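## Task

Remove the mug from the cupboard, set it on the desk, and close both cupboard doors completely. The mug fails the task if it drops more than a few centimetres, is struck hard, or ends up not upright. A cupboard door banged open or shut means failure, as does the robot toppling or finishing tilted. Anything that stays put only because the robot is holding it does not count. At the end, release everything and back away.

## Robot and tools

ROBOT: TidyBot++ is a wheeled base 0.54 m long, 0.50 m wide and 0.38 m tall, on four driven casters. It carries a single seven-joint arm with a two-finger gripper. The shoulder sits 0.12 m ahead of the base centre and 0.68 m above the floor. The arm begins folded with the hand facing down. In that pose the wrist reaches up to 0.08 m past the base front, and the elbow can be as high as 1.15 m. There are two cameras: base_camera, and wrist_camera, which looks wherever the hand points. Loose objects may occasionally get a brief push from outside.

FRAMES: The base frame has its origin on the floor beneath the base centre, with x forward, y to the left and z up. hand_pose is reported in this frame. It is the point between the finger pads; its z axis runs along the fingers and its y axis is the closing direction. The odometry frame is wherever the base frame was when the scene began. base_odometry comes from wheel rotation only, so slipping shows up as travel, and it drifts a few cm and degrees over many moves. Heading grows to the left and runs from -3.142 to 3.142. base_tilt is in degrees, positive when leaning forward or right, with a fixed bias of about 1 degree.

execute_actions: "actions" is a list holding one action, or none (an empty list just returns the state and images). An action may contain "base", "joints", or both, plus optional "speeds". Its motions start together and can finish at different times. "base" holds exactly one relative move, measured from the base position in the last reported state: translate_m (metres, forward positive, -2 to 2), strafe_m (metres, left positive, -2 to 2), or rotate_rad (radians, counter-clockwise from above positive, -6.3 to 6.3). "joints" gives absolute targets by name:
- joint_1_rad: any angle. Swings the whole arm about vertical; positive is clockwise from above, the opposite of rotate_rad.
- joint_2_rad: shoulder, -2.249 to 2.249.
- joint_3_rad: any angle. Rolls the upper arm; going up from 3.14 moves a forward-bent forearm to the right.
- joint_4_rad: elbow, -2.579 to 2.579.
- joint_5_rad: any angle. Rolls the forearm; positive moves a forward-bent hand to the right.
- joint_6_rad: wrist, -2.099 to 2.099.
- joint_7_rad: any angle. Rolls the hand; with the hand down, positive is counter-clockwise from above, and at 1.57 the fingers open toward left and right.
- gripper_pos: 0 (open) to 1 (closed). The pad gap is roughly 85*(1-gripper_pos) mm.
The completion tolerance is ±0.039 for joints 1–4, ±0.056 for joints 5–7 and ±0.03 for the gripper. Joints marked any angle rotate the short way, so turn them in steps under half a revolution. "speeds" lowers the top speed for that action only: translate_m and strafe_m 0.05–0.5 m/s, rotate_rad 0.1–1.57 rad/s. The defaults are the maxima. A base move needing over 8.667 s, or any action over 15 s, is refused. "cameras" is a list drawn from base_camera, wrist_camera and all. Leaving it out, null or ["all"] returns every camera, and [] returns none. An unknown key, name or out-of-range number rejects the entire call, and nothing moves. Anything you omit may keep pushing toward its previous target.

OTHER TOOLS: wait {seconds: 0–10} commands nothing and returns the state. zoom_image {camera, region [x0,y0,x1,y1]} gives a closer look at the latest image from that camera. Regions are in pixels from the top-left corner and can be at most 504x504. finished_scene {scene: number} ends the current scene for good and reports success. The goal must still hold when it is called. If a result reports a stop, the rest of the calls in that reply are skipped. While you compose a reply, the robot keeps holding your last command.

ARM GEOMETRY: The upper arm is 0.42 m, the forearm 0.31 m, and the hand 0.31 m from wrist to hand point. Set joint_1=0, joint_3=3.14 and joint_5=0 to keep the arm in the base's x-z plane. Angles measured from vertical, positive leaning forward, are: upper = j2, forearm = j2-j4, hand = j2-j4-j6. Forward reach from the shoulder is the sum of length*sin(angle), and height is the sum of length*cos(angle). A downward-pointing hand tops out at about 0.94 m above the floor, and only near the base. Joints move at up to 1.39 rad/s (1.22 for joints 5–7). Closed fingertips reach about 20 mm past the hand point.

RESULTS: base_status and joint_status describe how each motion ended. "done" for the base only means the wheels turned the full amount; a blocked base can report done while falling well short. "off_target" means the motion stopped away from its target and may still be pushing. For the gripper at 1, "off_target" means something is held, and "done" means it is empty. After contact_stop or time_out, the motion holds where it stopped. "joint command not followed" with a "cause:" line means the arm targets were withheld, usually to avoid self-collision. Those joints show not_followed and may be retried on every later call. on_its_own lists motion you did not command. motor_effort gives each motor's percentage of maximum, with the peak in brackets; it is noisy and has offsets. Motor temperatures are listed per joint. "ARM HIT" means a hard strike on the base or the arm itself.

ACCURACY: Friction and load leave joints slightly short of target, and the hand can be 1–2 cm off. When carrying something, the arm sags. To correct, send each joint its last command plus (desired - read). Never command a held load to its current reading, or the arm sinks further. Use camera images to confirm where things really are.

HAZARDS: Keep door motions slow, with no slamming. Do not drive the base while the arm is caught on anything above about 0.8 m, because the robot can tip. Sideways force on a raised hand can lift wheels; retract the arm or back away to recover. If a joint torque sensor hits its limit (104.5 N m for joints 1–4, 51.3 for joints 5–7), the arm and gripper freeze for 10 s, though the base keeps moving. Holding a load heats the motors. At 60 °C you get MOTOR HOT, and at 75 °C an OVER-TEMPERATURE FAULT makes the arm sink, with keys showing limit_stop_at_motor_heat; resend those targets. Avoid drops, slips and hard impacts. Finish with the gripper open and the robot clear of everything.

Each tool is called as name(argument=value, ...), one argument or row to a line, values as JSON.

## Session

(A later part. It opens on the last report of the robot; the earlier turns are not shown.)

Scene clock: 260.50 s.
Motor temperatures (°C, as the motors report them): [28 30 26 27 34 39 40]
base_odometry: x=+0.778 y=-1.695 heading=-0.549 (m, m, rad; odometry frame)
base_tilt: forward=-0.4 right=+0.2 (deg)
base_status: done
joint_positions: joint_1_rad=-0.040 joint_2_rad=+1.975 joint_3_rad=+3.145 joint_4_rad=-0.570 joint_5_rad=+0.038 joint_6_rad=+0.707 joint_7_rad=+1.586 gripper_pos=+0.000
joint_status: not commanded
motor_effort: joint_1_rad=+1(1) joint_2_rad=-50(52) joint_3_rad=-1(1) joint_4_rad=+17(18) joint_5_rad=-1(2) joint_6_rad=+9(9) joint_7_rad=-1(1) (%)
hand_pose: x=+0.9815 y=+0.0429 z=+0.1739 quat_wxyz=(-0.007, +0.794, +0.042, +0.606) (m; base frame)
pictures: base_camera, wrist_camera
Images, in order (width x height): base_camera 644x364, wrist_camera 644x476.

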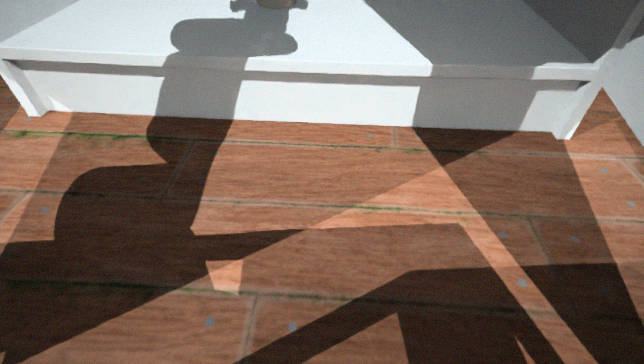

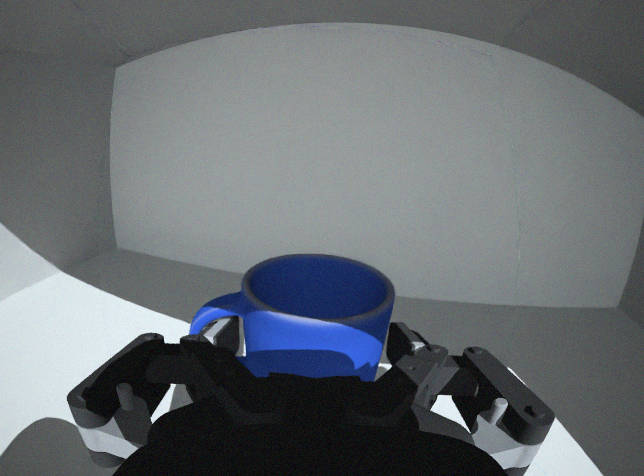

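execute_actions(
  actions=[
    {"joints":{"gripper_pos":1}},
  ],
)

execute_actions(
  actions=[
    {"joints":{"joint_2_rad":1.93,"joint_6_rad":0.70}},
  ],
)

Scene clock: 264.77 s.
Motor temperatures (°C, as the motors report them): [28 30 26 27 34 39 40]
base_odometry: x=+0.778 y=-1.695 heading=-0.549 (m, m, rad; odometry frame)
base_tilt: forward=-0.4 right=+0.2 (deg)
base_status: not commanded
joint_positions: joint_1_rad=-0.040 joint_2_rad=+1.975 joint_3_rad=+3.145 joint_4_rad=-0.570 joint_5_rad=+0.038 joint_6_rad=+0.709 joint_7_rad=+1.586 gripper_pos=+0.142
joint_status: gripper_pos off_target (ended at +0.142, target +1.000)
motor_effort: joint_1_rad=+0(2) joint_2_rad=-50(50) joint_3_rad=-1(2) joint_4_rad=+18(17) joint_5_rad=-1(0) joint_6_rad=+9(9) joint_7_rad=-1(1) (%)
hand_pose: x=+0.9817 y=+0.0430 z=+0.1746 quat_wxyz=(-0.008, +0.793, +0.042, +0.607) (m; base frame)
pictures: base_camera, wrist_camera
Images, in order (width x height): base_camera 644x364, wrist_camera 644x476.

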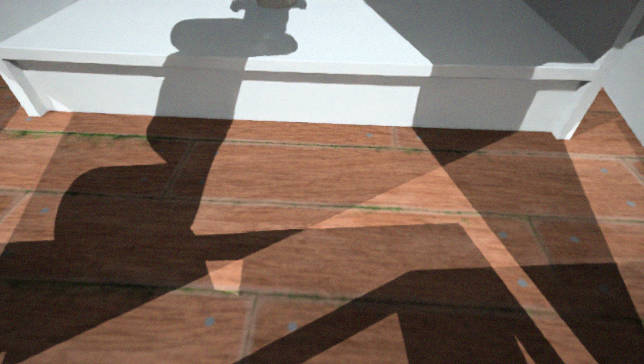

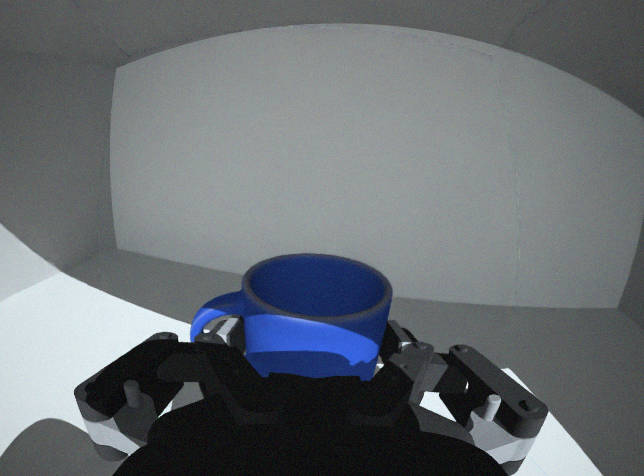

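Scene clock: 265.53 s.
Motor temperatures (°C, as the motors report them): [28 30 26 27 34 39 40]
base_odometry: x=+0.778 y=-1.695 heading=-0.549 (m, m, rad; odometry frame)
base_tilt: forward=-0.4 right=+0.2 (deg)
base_status: not commanded
joint_positions: joint_1_rad=-0.040 joint_2_rad=+1.973 joint_3_rad=+3.145 joint_4_rad=-0.573 joint_5_rad=+0.038 joint_6_rad=+0.709 joint_7_rad=+1.586 gripper_pos=+0.142
joint_status: joint_2_rad off_target (ended at +1.973, target +1.930); the others done
motor_effort: joint_1_rad=+0(0) joint_2_rad=-55(55) joint_3_rad=-1(1) joint_4_rad=+21(21) joint_5_rad=-1(1) joint_6_rad=+11(11) joint_7_rad=-1(1) (%)
hand_pose: x=+0.9818 y=+0.0430 z=+0.1751 quat_wxyz=(-0.008, +0.794, +0.042, +0.607) (m; base frame)
pictures: base_camera, wrist_camera
Images, in order (width x height): base_camera 644x364, wrist_camera 644x476.

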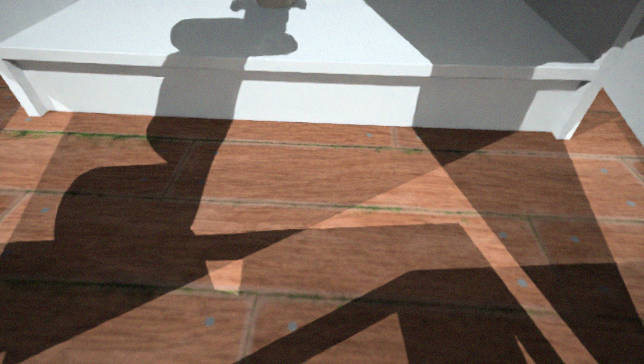

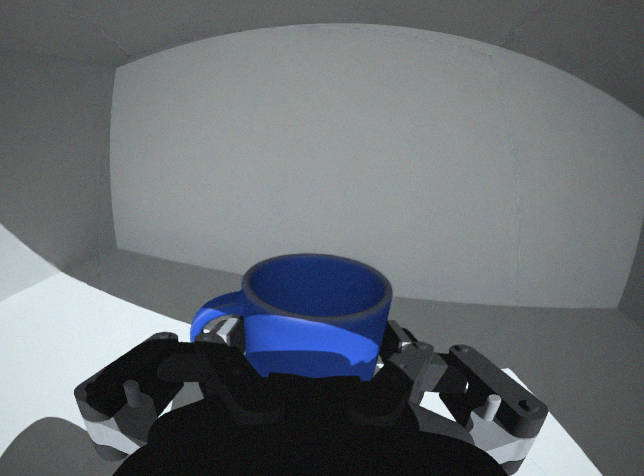

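Friction; larger step.

execute_actions(
  actions=[
    {"joints":{"joint_2_rad":1.87,"joint_6_rad":0.66}},
  ],
)

Scene clock: 268.27 s.
Motor temperatures (°C, as the motors report them): [28 30 26 27 34 39 40]
base_odometry: x=+0.778 y=-1.695 heading=-0.549 (m, m, rad; odometry frame)
base_tilt: forward=-0.4 right=+0.1 (deg)
base_status: not commanded
joint_positions: joint_1_rad=-0.040 joint_2_rad=+1.902 joint_3_rad=+3.145 joint_4_rad=-0.576 joint_5_rad=+0.038 joint_6_rad=+0.674 joint_7_rad=+1.586 gripper_pos=+0.142
joint_status: all done
motor_effort: joint_1_rad=+0(0) joint_2_rad=-57(59) joint_3_rad=-1(1) joint_4_rad=+21(22) joint_5_rad=-1(1) joint_6_rad=+11(11) joint_7_rad=-1(1) (%)
hand_pose: x=+1.0125 y=+0.0438 z=+0.2257 quat_wxyz=(-0.007, +0.783, +0.042, +0.620) (m; base frame)
pictures: base_camera, wrist_camera
Images, in order (width x height): base_camera 644x364, wrist_camera 644x476.

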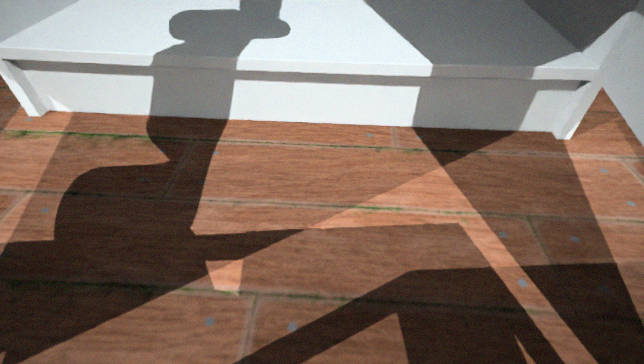

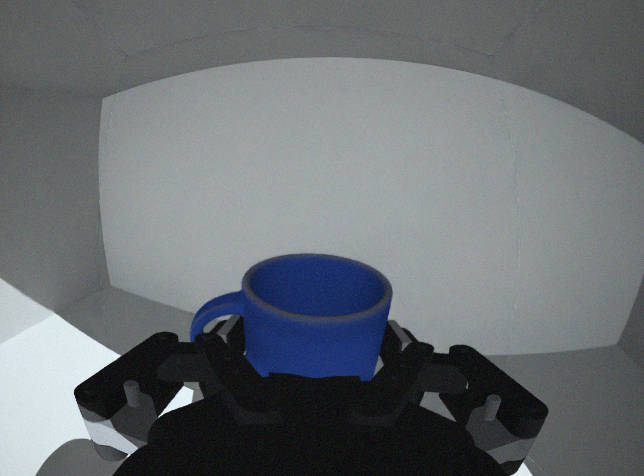

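execute_actions(
  actions=[
    {"base":{"translate_m":-0.8},"speeds":{"translate_m":0.2}},
  ],
)

execute_actions(
  actions=[
    {"joints":{"joint_2_rad":1.4,"joint_4_rad":-1.0,"joint_6_rad":0.83}},
  ],
  cameras=["wrist_camera"],
)

execute_actions(
  actions=[
    {"joints":{"joint_2_rad":0.9,"joint_4_rad":-1.47,"joint_6_rad":0.8}},
  ],
  cameras=[],
)

execute_actions(
  actions=[
    {"joints":{"joint_1_rad":0.0,"joint_2_rad":0.42,"joint_4_rad":-1.89,"joint_6_rad":0.77}},
  ],
)

Scene clock: 280.83 s.
Motor temperatures (°C, as the motors report them): [28 31 26 27 34 39 40]
base_odometry: x=+0.095 y=-1.278 heading=-0.549 (m, m, rad; odometry frame)
base_tilt: forward=-0.4 right=+0.1 (deg)
base_status: done
joint_positions: joint_1_rad=-0.041 joint_2_rad=+1.902 joint_3_rad=+3.145 joint_4_rad=-0.576 joint_5_rad=+0.038 joint_6_rad=+0.674 joint_7_rad=+1.586 gripper_pos=+0.142
joint_status: not commanded
motor_effort: joint_1_rad=+0(3) joint_2_rad=-58(59) joint_3_rad=-1(2) joint_4_rad=+21(23) joint_5_rad=-1(1) joint_6_rad=+12(12) joint_7_rad=-1(1) (%)
hand_pose: x=+1.0124 y=+0.0449 z=+0.2257 quat_wxyz=(-0.007, +0.783, +0.043, +0.620) (m; base frame)
pictures: base_camera, wrist_camera
Images, in order (width x height): base_camera 644x364, wrist_camera 644x476.

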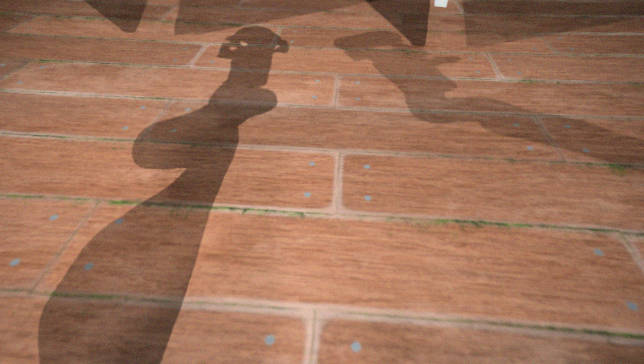

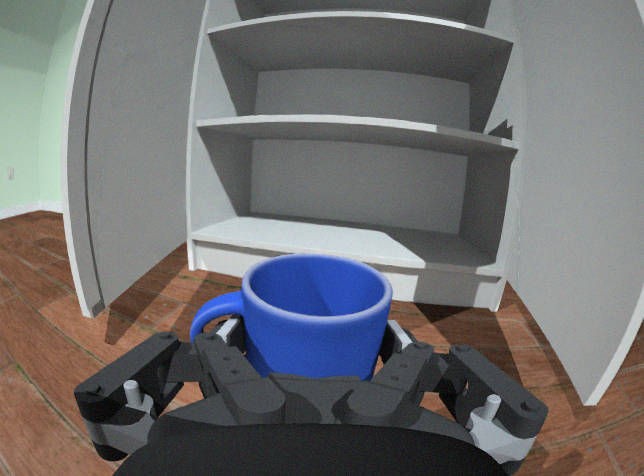

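Scene clock: 282.87 s.
Motor temperatures (°C, as the motors report them): [28 31 26 27 34 39 40]
base_odometry: x=+0.095 y=-1.278 heading=-0.549 (m, m, rad; odometry frame)
base_tilt: forward=-0.4 right=+0.2 (deg)
base_status: not commanded
joint_positions: joint_1_rad=-0.041 joint_2_rad=+1.423 joint_3_rad=+3.145 joint_4_rad=-1.008 joint_5_rad=+0.038 joint_6_rad=+0.786 joint_7_rad=+1.586 gripper_pos=+0.142
joint_status: all done
motor_effort: joint_1_rad=+0(0) joint_2_rad=-60(63) joint_3_rad=-1(2) joint_4_rad=+22(24) joint_5_rad=-1(1) joint_6_rad=+11(12) joint_7_rad=-1(1) (%)
hand_pose: x=+1.0495 y=+0.0467 z=+0.4822 quat_wxyz=(-0.008, +0.732, +0.041, +0.680) (m; base frame)
pictures: wrist_camera
Images, in order (width x height): wrist_camera 644x476.

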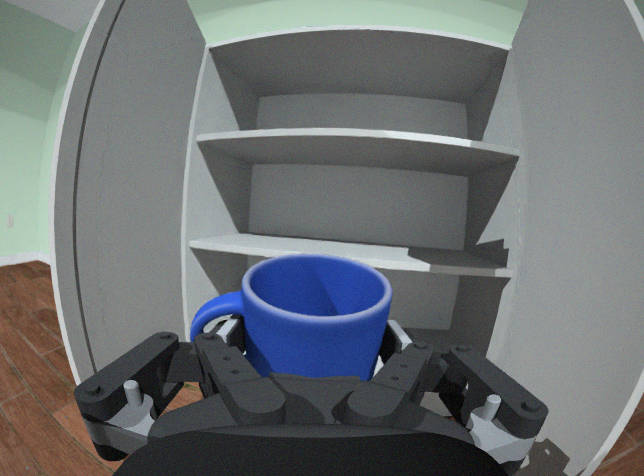

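Scene clock: 284.77 s.
Motor temperatures (°C, as the motors report them): [28 31 26 27 34 39 40]
base_odometry: x=+0.095 y=-1.278 heading=-0.549 (m, m, rad; odometry frame)
base_tilt: forward=-0.4 right=+0.2 (deg)
base_status: not commanded
joint_positions: joint_1_rad=-0.041 joint_2_rad=+0.925 joint_3_rad=+3.145 joint_4_rad=-1.475 joint_5_rad=+0.038 joint_6_rad=+0.786 joint_7_rad=+1.586 gripper_pos=+0.142
joint_status: all done
motor_effort: joint_1_rad=+0(0) joint_2_rad=-52(62) joint_3_rad=-1(1) joint_4_rad=+23(23) joint_5_rad=-1(1) joint_6_rad=+12(12) joint_7_rad=-1(1) (%)
hand_pose: x=+0.9772 y=+0.0430 z=+0.6893 quat_wxyz=(-0.007, +0.721, +0.039, +0.691) (m; base frame)
pictures: none
No camera images: the call's "cameras" was empty. Leave "cameras" out to get every camera's image.

Scene clock: 286.50 s.
Motor temperatures (°C, as the motors report them): [28 31 26 27 34 39 40]
base_odometry: x=+0.095 y=-1.278 heading=-0.549 (m, m, rad; odometry frame)
base_tilt: forward=-0.4 right=+0.1 (deg)
base_status: not commanded
joint_positions: joint_1_rad=-0.013 joint_2_rad=+0.446 joint_3_rad=+3.145 joint_4_rad=-1.895 joint_5_rad=+0.038 joint_6_rad=+0.785 joint_7_rad=+1.586 gripper_pos=+0.142
joint_status: all done
motor_effort: joint_1_rad=+0(2) joint_2_rad=-39(54) joint_3_rad=+0(1) joint_4_rad=+24(25) joint_5_rad=-2(1) joint_6_rad=+12(12) joint_7_rad=-1(2) (%)
hand_pose: x=+0.8372 y=+0.0168 z=+0.8470 quat_wxyz=(+0.003, +0.702, +0.028, +0.712) (m; base frame)
pictures: base_camera, wrist_camera
Images, in order (width x height): base_camera 644x364, wrist_camera 644x476.

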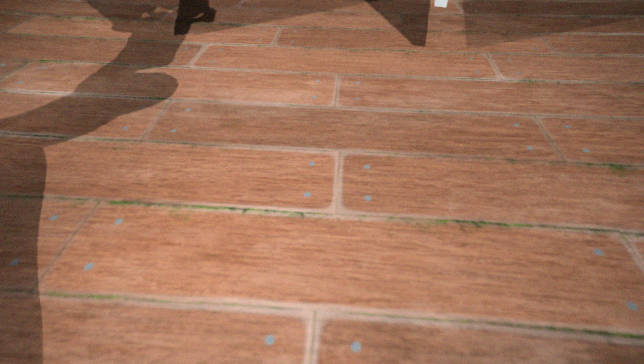

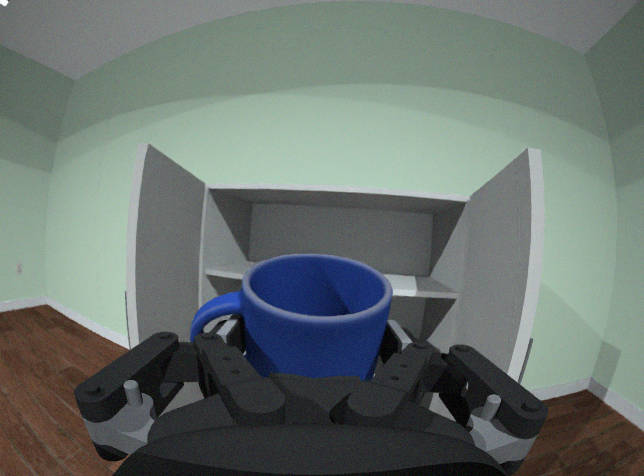

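execute_actions(
  actions=[
    {"base":{"rotate_rad":1.5},"speeds":{"rotate_rad":0.5}},
  ],
)

Scene clock: 292.87 s.
Motor temperatures (°C, as the motors report them): [28 31 26 27 34 39 40]
base_odometry: x=+0.095 y=-1.278 heading=+0.951 (m, m, rad; odometry frame)
base_tilt: forward=-0.4 right=+0.2 (deg)
base_status: done
joint_positions: joint_1_rad=-0.002 joint_2_rad=+0.446 joint_3_rad=+3.140 joint_4_rad=-1.895 joint_5_rad=+0.037 joint_6_rad=+0.785 joint_7_rad=+1.586 gripper_pos=+0.142
joint_status: not commanded
motor_effort: joint_1_rad=+1(5) joint_2_rad=-38(39) joint_3_rad=+0(4) joint_4_rad=+24(24) joint_5_rad=-1(3) joint_6_rad=+12(12) joint_7_rad=-1(2) (%)
hand_pose: x=+0.8372 y=+0.0122 z=+0.8470 quat_wxyz=(+0.004, +0.702, +0.025, +0.712) (m; base frame)
pictures: base_camera, wrist_camera
Images, in order (width x height): base_camera 644x364, wrist_camera 644x476.

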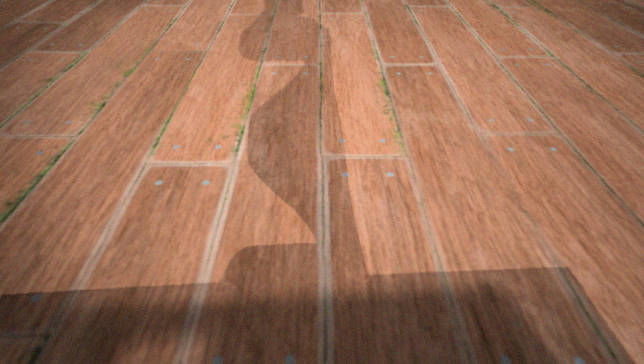

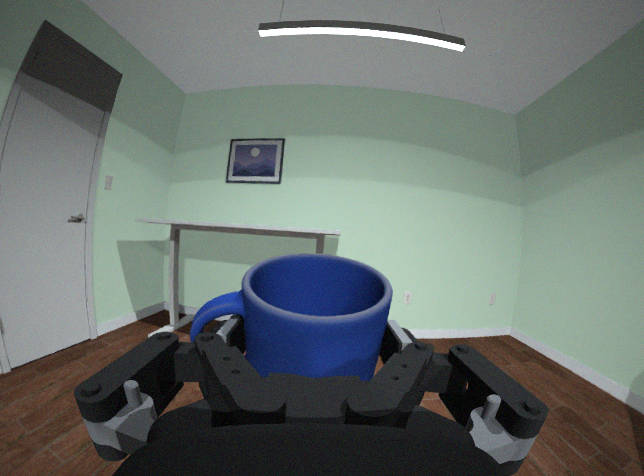

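execute_actions(
  actions=[
    {"base":{"strafe_m":0.7},"speeds":{"strafe_m":0.3}},
  ],
  cameras=[],
)

execute_actions(
  actions=[
    {"base":{"translate_m":1.2},"speeds":{"translate_m":0.35}},
  ],
)

Scene clock: 301.13 s.
Motor temperatures (°C, as the motors report them): [28 31 26 27 34 39 40]
base_odometry: x=-0.475 y=-0.871 heading=+0.951 (m, m, rad; odometry frame)
base_tilt: forward=-0.4 right=+0.1 (deg)
base_status: done
joint_positions: joint_1_rad=-0.002 joint_2_rad=+0.446 joint_3_rad=+3.140 joint_4_rad=-1.895 joint_5_rad=+0.037 joint_6_rad=+0.785 joint_7_rad=+1.586 gripper_pos=+0.142
joint_status: not commanded
motor_effort: joint_1_rad=+0(3) joint_2_rad=-38(39) joint_3_rad=+0(3) joint_4_rad=+24(24) joint_5_rad=-1(2) joint_6_rad=+12(12) joint_7_rad=-1(1) (%)
hand_pose: x=+0.8372 y=+0.0120 z=+0.8470 quat_wxyz=(+0.004, +0.702, +0.025, +0.712) (m; base frame)
pictures: none
No camera images: the call's "cameras" was empty. Leave "cameras" out to get every camera's image.

Scene clock: 305.63 s.
Motor temperatures (°C, as the motors report them): [28 31 26 27 34 39 40]
base_odometry: x=+0.222 y=+0.106 heading=+0.951 (m, m, rad; odometry frame)
base_tilt: forward=-0.4 right=+0.1 (deg)
base_status: done
joint_positions: joint_1_rad=-0.002 joint_2_rad=+0.446 joint_3_rad=+3.140 joint_4_rad=-1.898 joint_5_rad=+0.037 joint_6_rad=+0.784 joint_7_rad=+1.586 gripper_pos=+0.142
joint_status: not commanded
motor_effort: joint_1_rad=+0(0) joint_2_rad=-38(41) joint_3_rad=-1(2) joint_4_rad=+23(24) joint_5_rad=-1(1) joint_6_rad=+13(13) joint_7_rad=-1(1) (%)
hand_pose: x=+0.8365 y=+0.0120 z=+0.8451 quat_wxyz=(+0.004, +0.703, +0.025, +0.711) (m; base frame)
pictures: base_camera, wrist_camera
Images, in order (width x height): base_camera 644x364, wrist_camera 644x476.

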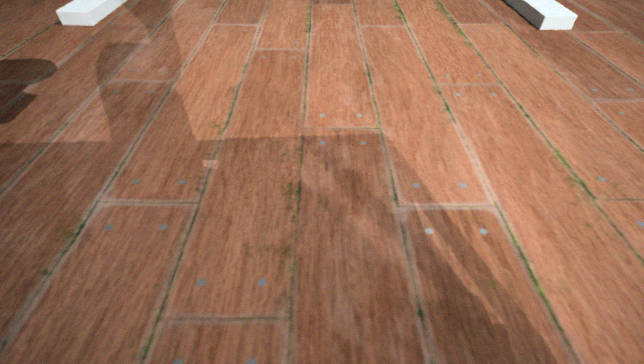

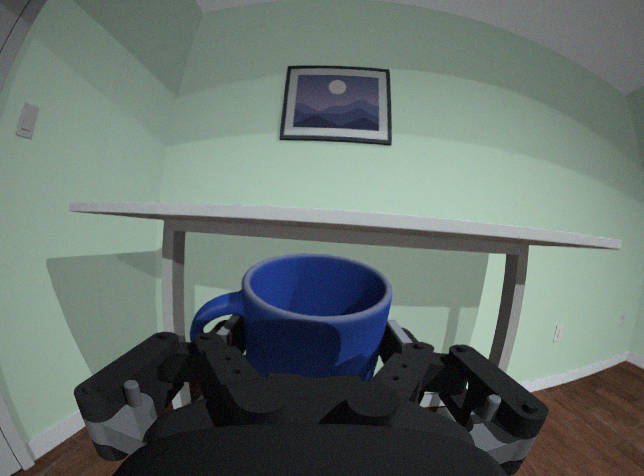

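execute_actions(
  actions=[
    {"base":{"translate_m":-0.15},"joints":{"joint_2_rad":0.36,"joint_4_rad":-1.55,"joint_6_rad":0.33}},
  ],
  cameras=[],
)

execute_actions(
  actions=[
    {"joints":{"joint_2_rad":0.28,"joint_4_rad":-1.2,"joint_6_rad":-0.09}},
  ],
)

Scene clock: 311.63 s.
Motor temperatures (°C, as the motors report them): [28 31 26 27 34 39 40]
base_odometry: x=+0.135 y=-0.016 heading=+0.951 (m, m, rad; odometry frame)
base_tilt: forward=-0.4 right=+0.2 (deg)
base_status: done
joint_positions: joint_1_rad=-0.002 joint_2_rad=+0.384 joint_3_rad=+3.140 joint_4_rad=-1.575 joint_5_rad=+0.037 joint_6_rad=+0.346 joint_7_rad=+1.586 gripper_pos=+0.142
joint_status: all done
motor_effort: joint_1_rad=-1(2) joint_2_rad=-40(42) joint_3_rad=-1(2) joint_4_rad=+28(28) joint_5_rad=-1(2) joint_6_rad=+11(13) joint_7_rad=-1(1) (%)
hand_pose: x=+0.8786 y=+0.0077 z=+0.9399 quat_wxyz=(+0.011, +0.721, +0.023, +0.692) (m; base frame)
pictures: none
No camera images: the call's "cameras" was empty. Leave "cameras" out to get every camera's image.

Scene clock: 313.27 s.
Motor temperatures (°C, as the motors report them): [28 31 26 27 34 39 40]
base_odometry: x=+0.135 y=-0.016 heading=+0.951 (m, m, rad; odometry frame)
base_tilt: forward=-0.4 right=+0.2 (deg)
base_status: not commanded
joint_positions: joint_1_rad=-0.002 joint_2_rad=+0.308 joint_3_rad=+3.140 joint_4_rad=-1.223 joint_5_rad=+0.037 joint_6_rad=-0.074 joint_7_rad=+1.586 gripper_pos=+0.142
joint_status: all done
motor_effort: joint_1_rad=+0(0) joint_2_rad=-39(43) joint_3_rad=+0(1) joint_4_rad=+30(31) joint_5_rad=-1(1) joint_6_rad=+12(12) joint_7_rad=-1(2) (%)
hand_pose: x=+0.8716 y=+0.0029 z=+1.0850 quat_wxyz=(+0.018, +0.719, +0.019, +0.695) (m; base frame)
pictures: base_camera, wrist_camera
Images, in order (width x height): base_camera 644x364, wrist_camera 644x476.

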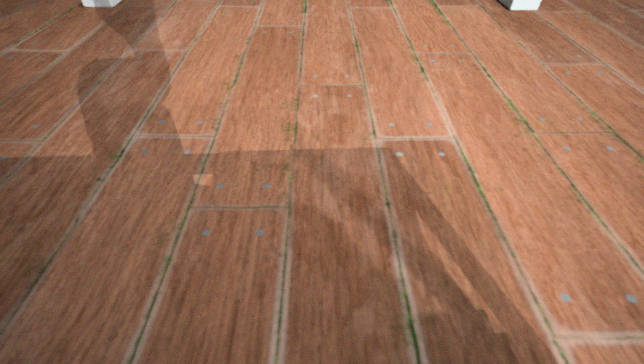

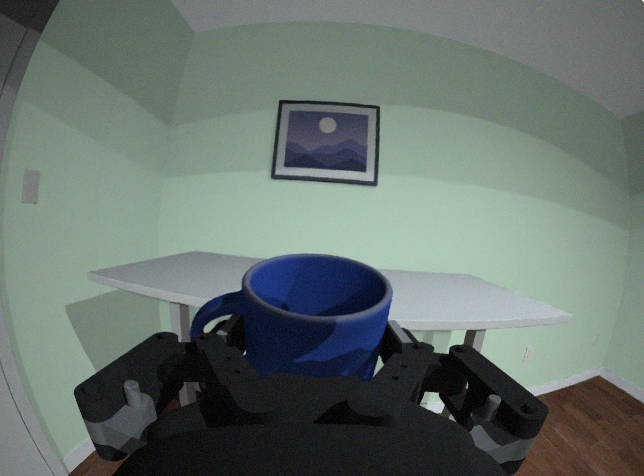

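execute_actions(
  actions=[
    {"base":{"translate_m":0.4},"speeds":{"translate_m":0.15}},
  ],
)

Scene clock: 319.23 s.
Motor temperatures (°C, as the motors report them): [28 31 26 27 34 39 40]
base_odometry: x=+0.367 y=+0.310 heading=+0.952 (m, m, rad; odometry frame)
base_tilt: forward=-0.4 right=+0.2 (deg)
base_status: done
joint_positions: joint_1_rad=-0.002 joint_2_rad=+0.306 joint_3_rad=+3.140 joint_4_rad=-1.223 joint_5_rad=+0.037 joint_6_rad=-0.076 joint_7_rad=+1.586 gripper_pos=+0.142
joint_status: not commanded
motor_effort: joint_1_rad=+0(1) joint_2_rad=-39(43) joint_3_rad=-1(1) joint_4_rad=+30(31) joint_5_rad=-1(1) joint_6_rad=+12(12) joint_7_rad=-1(1) (%)
hand_pose: x=+0.8709 y=+0.0029 z=+1.0856 quat_wxyz=(+0.018, +0.719, +0.019, +0.695) (m; base frame)
pictures: base_camera, wrist_camera
Images, in order (width x height): base_camera 644x364, wrist_camera 644x476.

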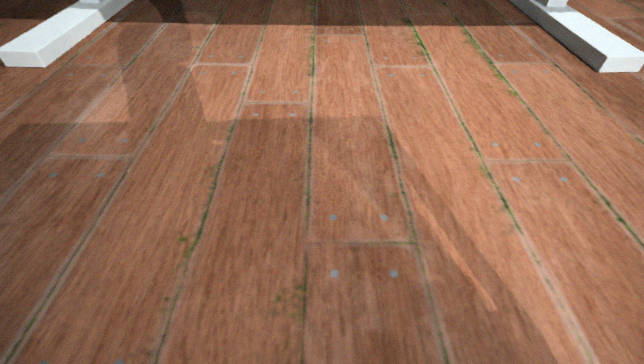

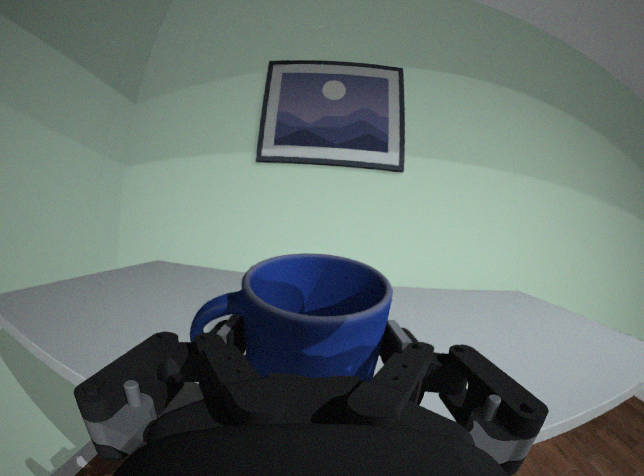

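execute_actions(
  actions=[
    {"joints":{"joint_2_rad":0.24}},
  ],
  cameras=[],
)

execute_actions(
  actions=[
    {"base":{"translate_m":0.24},"speeds":{"translate_m":0.08}},
  ],
)

Scene clock: 323.63 s.
Motor temperatures (°C, as the motors report them): [28 31 26 27 34 39 40]
base_odometry: x=+0.367 y=+0.310 heading=+0.952 (m, m, rad; odometry frame)
base_tilt: forward=-0.4 right=+0.1 (deg)
base_status: not commanded
joint_positions: joint_1_rad=-0.002 joint_2_rad=+0.277 joint_3_rad=+3.140 joint_4_rad=-1.223 joint_5_rad=+0.037 joint_6_rad=-0.077 joint_7_rad=+1.586 gripper_pos=+0.142
joint_status: all done
motor_effort: joint_1_rad=+0(0) joint_2_rad=-37(41) joint_3_rad=+0(1) joint_4_rad=+29(31) joint_5_rad=-1(1) joint_6_rad=+12(12) joint_7_rad=-1(2) (%)
hand_pose: x=+0.8587 y=+0.0028 z=+1.1072 quat_wxyz=(+0.018, +0.709, +0.019, +0.705) (m; base frame)
pictures: none
No camera images: the call's "cameras" was empty. Leave "cameras" out to get every camera's image.

Scene clock: 327.17 s.
Motor temperatures (°C, as the motors report them): [28 31 26 27 34 39 40]
base_odometry: x=+0.506 y=+0.505 heading=+0.952 (m, m, rad; odometry frame)
base_tilt: forward=-0.4 right=+0.2 (deg)
base_status: done
joint_positions: joint_1_rad=-0.002 joint_2_rad=+0.271 joint_3_rad=+3.140 joint_4_rad=-1.223 joint_5_rad=+0.037 joint_6_rad=-0.077 joint_7_rad=+1.586 gripper_pos=+0.142
joint_status: not commanded
motor_effort: joint_1_rad=+0(0) joint_2_rad=-36(42) joint_3_rad=+0(1) joint_4_rad=+28(31) joint_5_rad=-1(1) joint_6_rad=+12(13) joint_7_rad=-1(1) (%)
hand_pose: x=+0.8563 y=+0.0028 z=+1.1113 quat_wxyz=(+0.018, +0.707, +0.019, +0.707) (m; base frame)
pictures: base_camera, wrist_camera
Images, in order (width x height): base_camera 644x364, wrist_camera 644x476.

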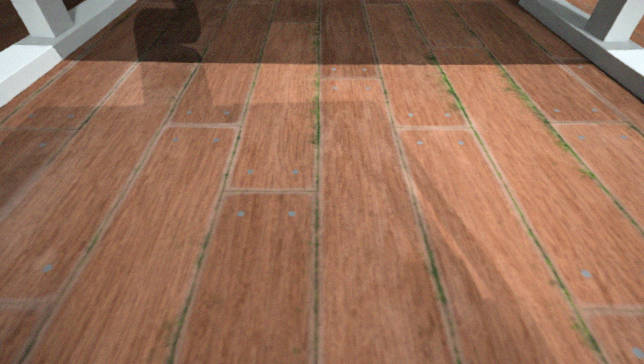

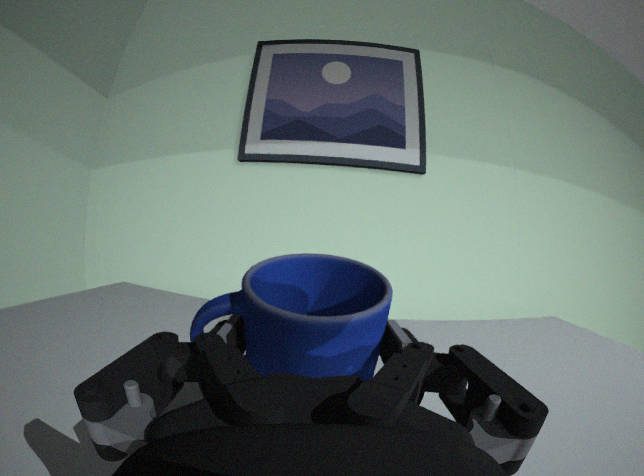

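execute_actions(
  actions=[
    {"joints":{"joint_2_rad":0.33,"joint_6_rad":-0.03}},
  ],
)

execute_actions(
  actions=[
    {"joints":{"joint_2_rad":0.38,"joint_6_rad":0.02}},
  ],
)

Scene clock: 332.27 s.
Motor temperatures (°C, as the motors report them): [28 31 26 27 34 39 40]
base_odometry: x=+0.506 y=+0.505 heading=+0.952 (m, m, rad; odometry frame)
base_tilt: forward=-0.4 right=+0.2 (deg)
base_status: not commanded
joint_positions: joint_1_rad=-0.002 joint_2_rad=+0.349 joint_3_rad=+3.140 joint_4_rad=-1.222 joint_5_rad=+0.037 joint_6_rad=-0.077 joint_7_rad=+1.586 gripper_pos=+0.142
joint_status: all done
motor_effort: joint_1_rad=+0(0) joint_2_rad=-40(43) joint_3_rad=-1(0) joint_4_rad=+29(31) joint_5_rad=-1(1) joint_6_rad=+12(12) joint_7_rad=-1(2) (%)
hand_pose: x=+0.8877 y=+0.0029 z=+1.0526 quat_wxyz=(+0.017, +0.734, +0.019, +0.679) (m; base frame)
pictures: base_camera, wrist_camera
Images, in order (width x height): base_camera 644x364, wrist_camera 644x476.

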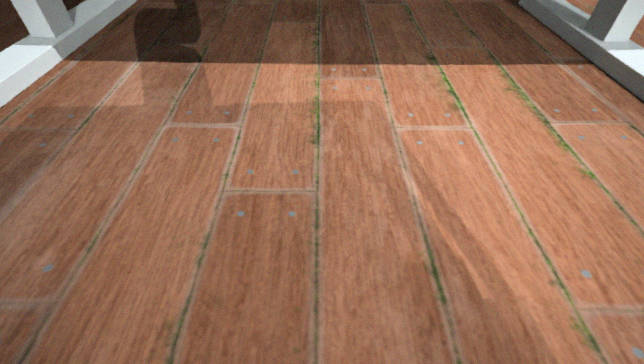

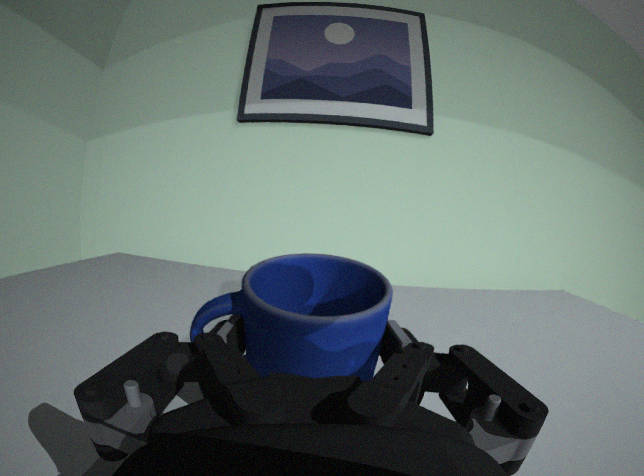

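Scene clock: 333.17 s.
Motor temperatures (°C, as the motors report them): [28 31 26 27 34 39 40]
base_odometry: x=+0.506 y=+0.505 heading=+0.952 (m, m, rad; odometry frame)
base_tilt: forward=-0.4 right=+0.2 (deg)
base_status: not commanded
joint_positions: joint_1_rad=-0.002 joint_2_rad=+0.391 joint_3_rad=+3.140 joint_4_rad=-1.222 joint_5_rad=+0.037 joint_6_rad=-0.031 joint_7_rad=+1.586 gripper_pos=+0.142
joint_status: all done
motor_effort: joint_1_rad=+0(1) joint_2_rad=-42(43) joint_3_rad=+0(0) joint_4_rad=+30(31) joint_5_rad=-2(1) joint_6_rad=+11(13) joint_7_rad=-1(1) (%)
hand_pose: x=+0.9038 y=+0.0034 z=+1.0347 quat_wxyz=(+0.017, +0.732, +0.020, +0.680) (m; base frame)
pictures: base_camera, wrist_camera
Images, in order (width x height): base_camera 644x364, wrist_camera 644x476.

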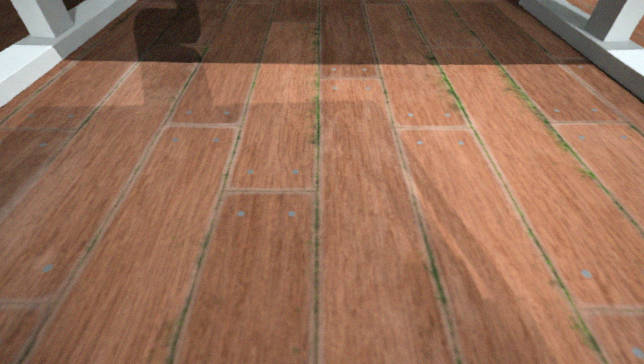

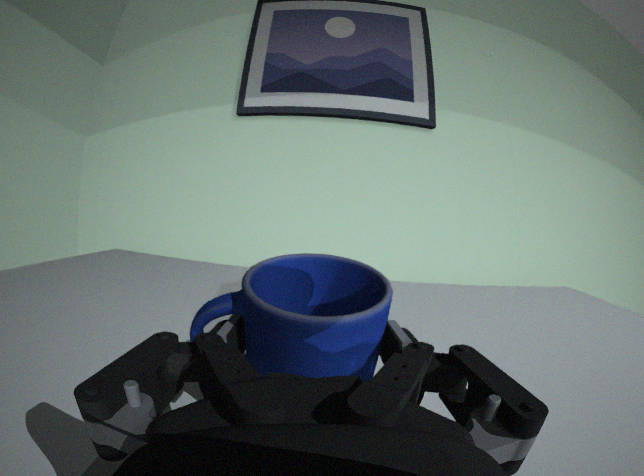

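execute_actions(
  actions=[
    {"joints":{"joint_2_rad":0.43,"joint_6_rad":0.13}},
  ],
)

execute_actions(
  actions=[
    {"joints":{"joint_2_rad":0.47,"joint_6_rad":0.17}},
  ],
)

Scene clock: 338.70 s.
Motor temperatures (°C, as the motors report them): [28 31 26 27 34 39 40]
base_odometry: x=+0.506 y=+0.505 heading=+0.952 (m, m, rad; odometry frame)
base_tilt: forward=-0.4 right=+0.1 (deg)
base_status: not commanded
joint_positions: joint_1_rad=-0.002 joint_2_rad=+0.440 joint_3_rad=+3.140 joint_4_rad=-1.222 joint_5_rad=+0.037 joint_6_rad=+0.082 joint_7_rad=+1.586 gripper_pos=+0.142
joint_status: all done
motor_effort: joint_1_rad=+0(0) joint_2_rad=-43(44) joint_3_rad=-1(1) joint_4_rad=+29(30) joint_5_rad=-1(1) joint_6_rad=+12(12) joint_7_rad=-2(1) (%)
hand_pose: x=+0.9225 y=+0.0047 z=+1.0309 quat_wxyz=(+0.016, +0.710, +0.021, +0.704) (m; base frame)
pictures: base_camera, wrist_camera
Images, in order (width x height): base_camera 644x364, wrist_camera 644x476.

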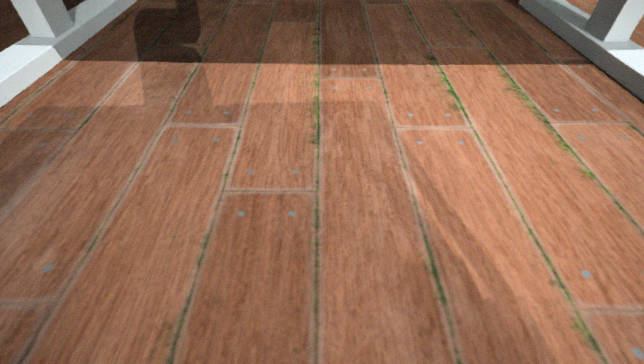

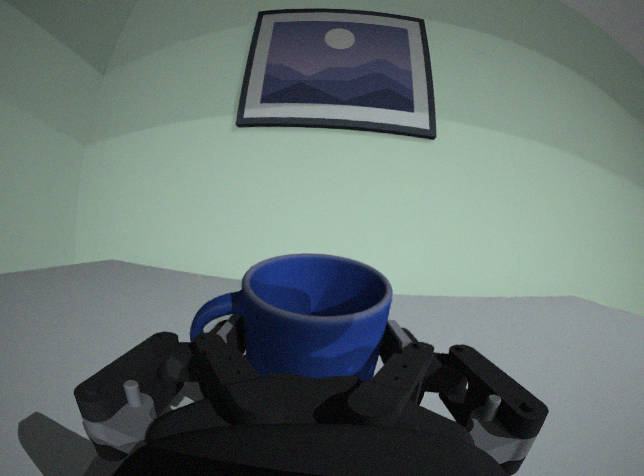

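Scene clock: 339.57 s.
Motor temperatures (°C, as the motors report them): [28 31 26 27 34 39 40]
base_odometry: x=+0.506 y=+0.505 heading=+0.952 (m, m, rad; odometry frame)
base_tilt: forward=-0.4 right=+0.2 (deg)
base_status: not commanded
joint_positions: joint_1_rad=-0.002 joint_2_rad=+0.481 joint_3_rad=+3.140 joint_4_rad=-1.222 joint_5_rad=+0.037 joint_6_rad=+0.119 joint_7_rad=+1.586 gripper_pos=+0.142
joint_status: all done
motor_effort: joint_1_rad=+0(0) joint_2_rad=-44(46) joint_3_rad=-1(1) joint_4_rad=+29(30) joint_5_rad=-1(1) joint_6_rad=+11(12) joint_7_rad=-1(1) (%)
hand_pose: x=+0.9366 y=+0.0052 z=+1.0088 quat_wxyz=(+0.015, +0.712, +0.021, +0.702) (m; base frame)
pictures: base_camera, wrist_camera
Images, in order (width x height): base_camera 644x364, wrist_camera 644x476.

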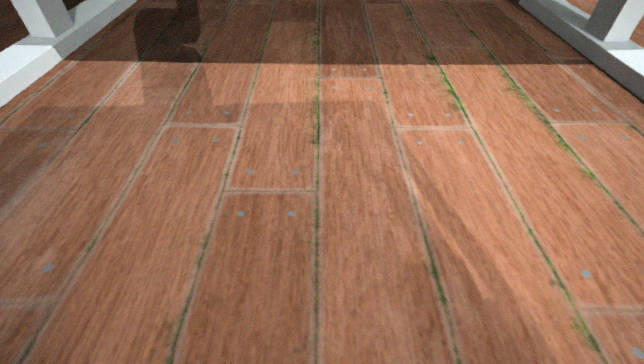

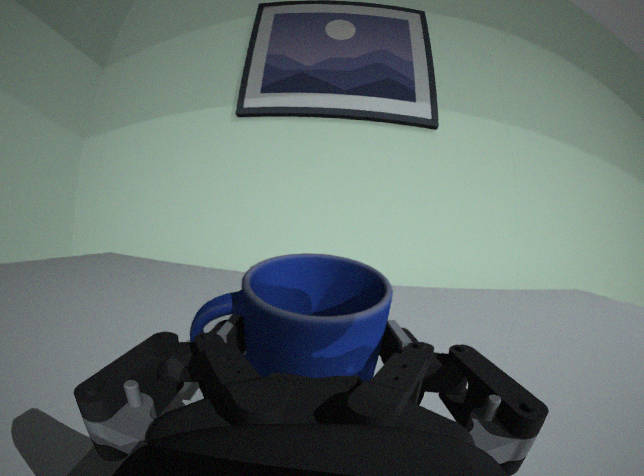

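execute_actions(
  actions=[
    {"joints":{"joint_2_rad":0.51,"joint_6_rad":0.22}},
  ],
  cameras=[],
)

execute_actions(
  actions=[
    {"joints":{"joint_2_rad":0.55,"joint_6_rad":0.26}},
  ],
)

Scene clock: 344.57 s.
Motor temperatures (°C, as the motors report them): [28 31 26 27 34 39 40]
base_odometry: x=+0.506 y=+0.505 heading=+0.952 (m, m, rad; odometry frame)
base_tilt: forward=-0.4 right=+0.1 (deg)
base_status: not commanded
joint_positions: joint_1_rad=-0.002 joint_2_rad=+0.507 joint_3_rad=+3.140 joint_4_rad=-1.221 joint_5_rad=+0.037 joint_6_rad=+0.177 joint_7_rad=+1.586 gripper_pos=+0.142
joint_status: all done
motor_effort: joint_1_rad=+0(0) joint_2_rad=-43(46) joint_3_rad=-1(1) joint_4_rad=+27(30) joint_5_rad=-1(1) joint_6_rad=+11(11) joint_7_rad=-1(1) (%)
hand_pose: x=+0.9449 y=+0.0058 z=+1.0069 quat_wxyz=(+0.015, +0.700, +0.021, +0.714) (m; base frame)
pictures: none
No camera images: the call's "cameras" was empty. Leave "cameras" out to get every camera's image.

Scene clock: 345.27 s.
Motor temperatures (°C, as the motors report them): [28 31 26 27 34 39 40]
base_odometry: x=+0.506 y=+0.505 heading=+0.952 (m, m, rad; odometry frame)
base_tilt: forward=-0.4 right=+0.2 (deg)
base_status: not commanded
joint_positions: joint_1_rad=-0.002 joint_2_rad=+0.529 joint_3_rad=+3.140 joint_4_rad=-1.215 joint_5_rad=+0.037 joint_6_rad=+0.225 joint_7_rad=+1.586 gripper_pos=+0.142
joint_status: all done
motor_effort: joint_1_rad=+0(1) joint_2_rad=-42(43) joint_3_rad=+0(1) joint_4_rad=+27(28) joint_5_rad=-1(1) joint_6_rad=+10(11) joint_7_rad=-2(2) (%)
hand_pose: x=+0.9518 y=+0.0064 z=+1.0068 quat_wxyz=(+0.014, +0.688, +0.022, +0.725) (m; base frame)
pictures: base_camera, wrist_camera
Images, in order (width x height): base_camera 644x364, wrist_camera 644x476.

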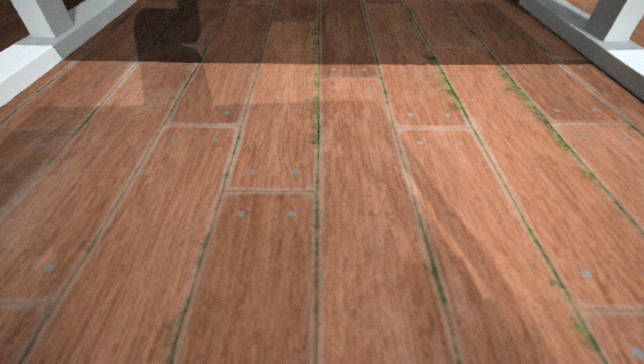

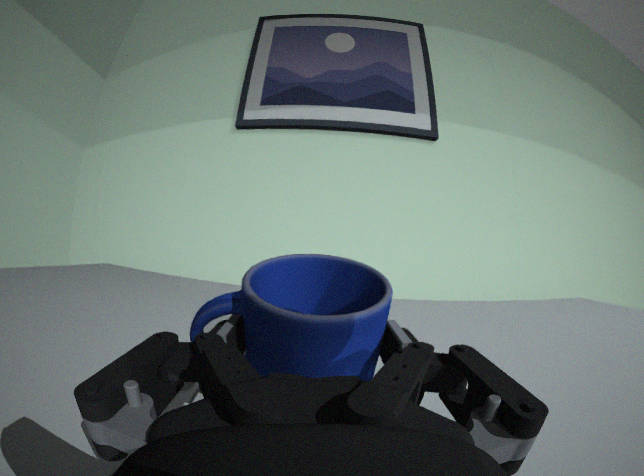

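execute_actions(
  actions=[
    {"joints":{"joint_2_rad":0.52,"joint_6_rad":0.13}},
  ],
  cameras=[],
)

execute_actions(
  actions=[
    {"joints":{"gripper_pos":0}},
  ],
)

Scene clock: 349.13 s.
Motor temperatures (°C, as the motors report them): [28 31 26 27 34 39 40]
base_odometry: x=+0.506 y=+0.505 heading=+0.952 (m, m, rad; odometry frame)
base_tilt: forward=-0.4 right=+0.1 (deg)
base_status: not commanded
joint_positions: joint_1_rad=-0.002 joint_2_rad=+0.518 joint_3_rad=+3.140 joint_4_rad=-1.202 joint_5_rad=+0.037 joint_6_rad=+0.168 joint_7_rad=+1.586 gripper_pos=+0.142
joint_status: all done
motor_effort: joint_1_rad=+1(1) joint_2_rad=-40(42) joint_3_rad=+0(1) joint_4_rad=+24(26) joint_5_rad=-1(1) joint_6_rad=+7(11) joint_7_rad=-1(1) (%)
hand_pose: x=+0.9495 y=+0.0057 z=+1.0064 quat_wxyz=(+0.015, +0.700, +0.021, +0.713) (m; base frame)
pictures: none
No camera images: the call's "cameras" was empty. Leave "cameras" out to get every camera's image.

Scene clock: 350.23 s.
Motor temperatures (°C, as the motors report them): [28 31 26 27 34 39 40]
base_odometry: x=+0.506 y=+0.505 heading=+0.952 (m, m, rad; odometry frame)
base_tilt: forward=-0.3 right=+0.1 (deg)
base_status: not commanded
joint_positions: joint_1_rad=-0.002 joint_2_rad=+0.518 joint_3_rad=+3.140 joint_4_rad=-1.201 joint_5_rad=+0.037 joint_6_rad=+0.164 joint_7_rad=+1.586 gripper_pos=+0.000
joint_status: all done
motor_effort: joint_1_rad=+0(1) joint_2_rad=-41(42) joint_3_rad=-1(1) joint_4_rad=+25(26) joint_5_rad=-1(1) joint_6_rad=+9(9) joint_7_rad=-1(1) (%)
hand_pose: x=+0.9495 y=+0.0057 z=+1.0055 quat_wxyz=(+0.015, +0.701, +0.021, +0.712) (m; base frame)
pictures: base_camera, wrist_camera
Images, in order (width x height): base_camera 644x364, wrist_camera 644x476.

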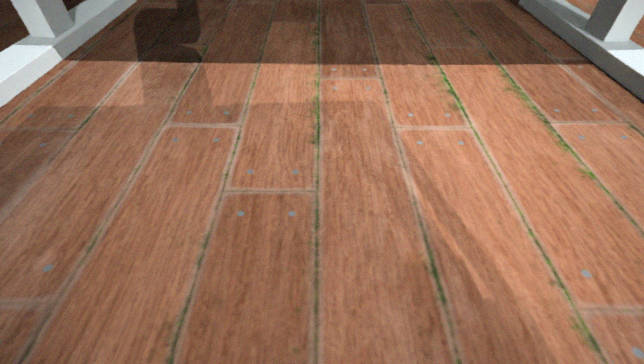

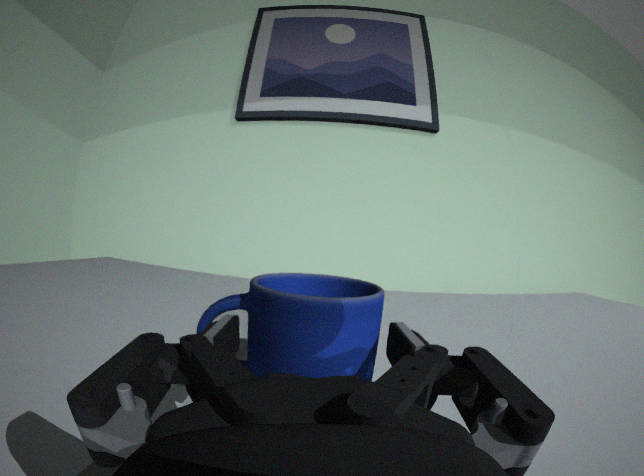

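execute_actions(
  actions=[
    {"base":{"translate_m":-0.08},"speeds":{"translate_m":0.05}},
  ],
  cameras=["wrist_camera"],
)

Scene clock: 354.77 s.
Motor temperatures (°C, as the motors report them): [28 31 26 27 34 39 40]
base_odometry: x=+0.460 y=+0.440 heading=+0.952 (m, m, rad; odometry frame)
base_tilt: forward=-0.4 right=+0.1 (deg)
base_status: done
joint_positions: joint_1_rad=-0.002 joint_2_rad=+0.518 joint_3_rad=+3.140 joint_4_rad=-1.201 joint_5_rad=+0.037 joint_6_rad=+0.163 joint_7_rad=+1.586 gripper_pos=+0.000
joint_status: not commanded
motor_effort: joint_1_rad=+0(1) joint_2_rad=-41(45) joint_3_rad=-1(1) joint_4_rad=+25(27) joint_5_rad=-1(1) joint_6_rad=+9(10) joint_7_rad=-1(2) (%)
hand_pose: x=+0.9496 y=+0.0057 z=+1.0050 quat_wxyz=(+0.015, +0.702, +0.021, +0.712) (m; base frame)
pictures: wrist_camera
Images, in order (width x height): wrist_camera 644x476.

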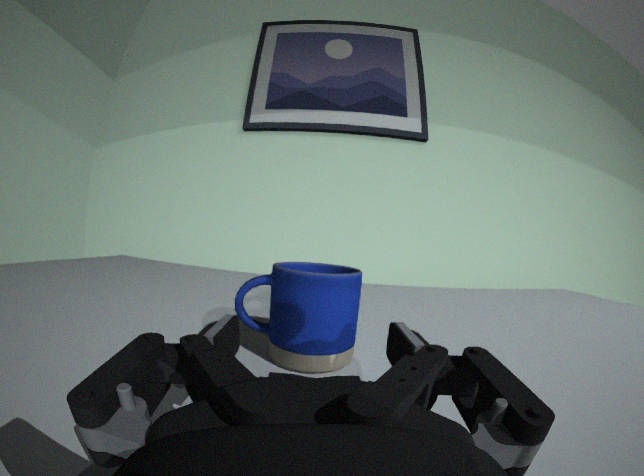

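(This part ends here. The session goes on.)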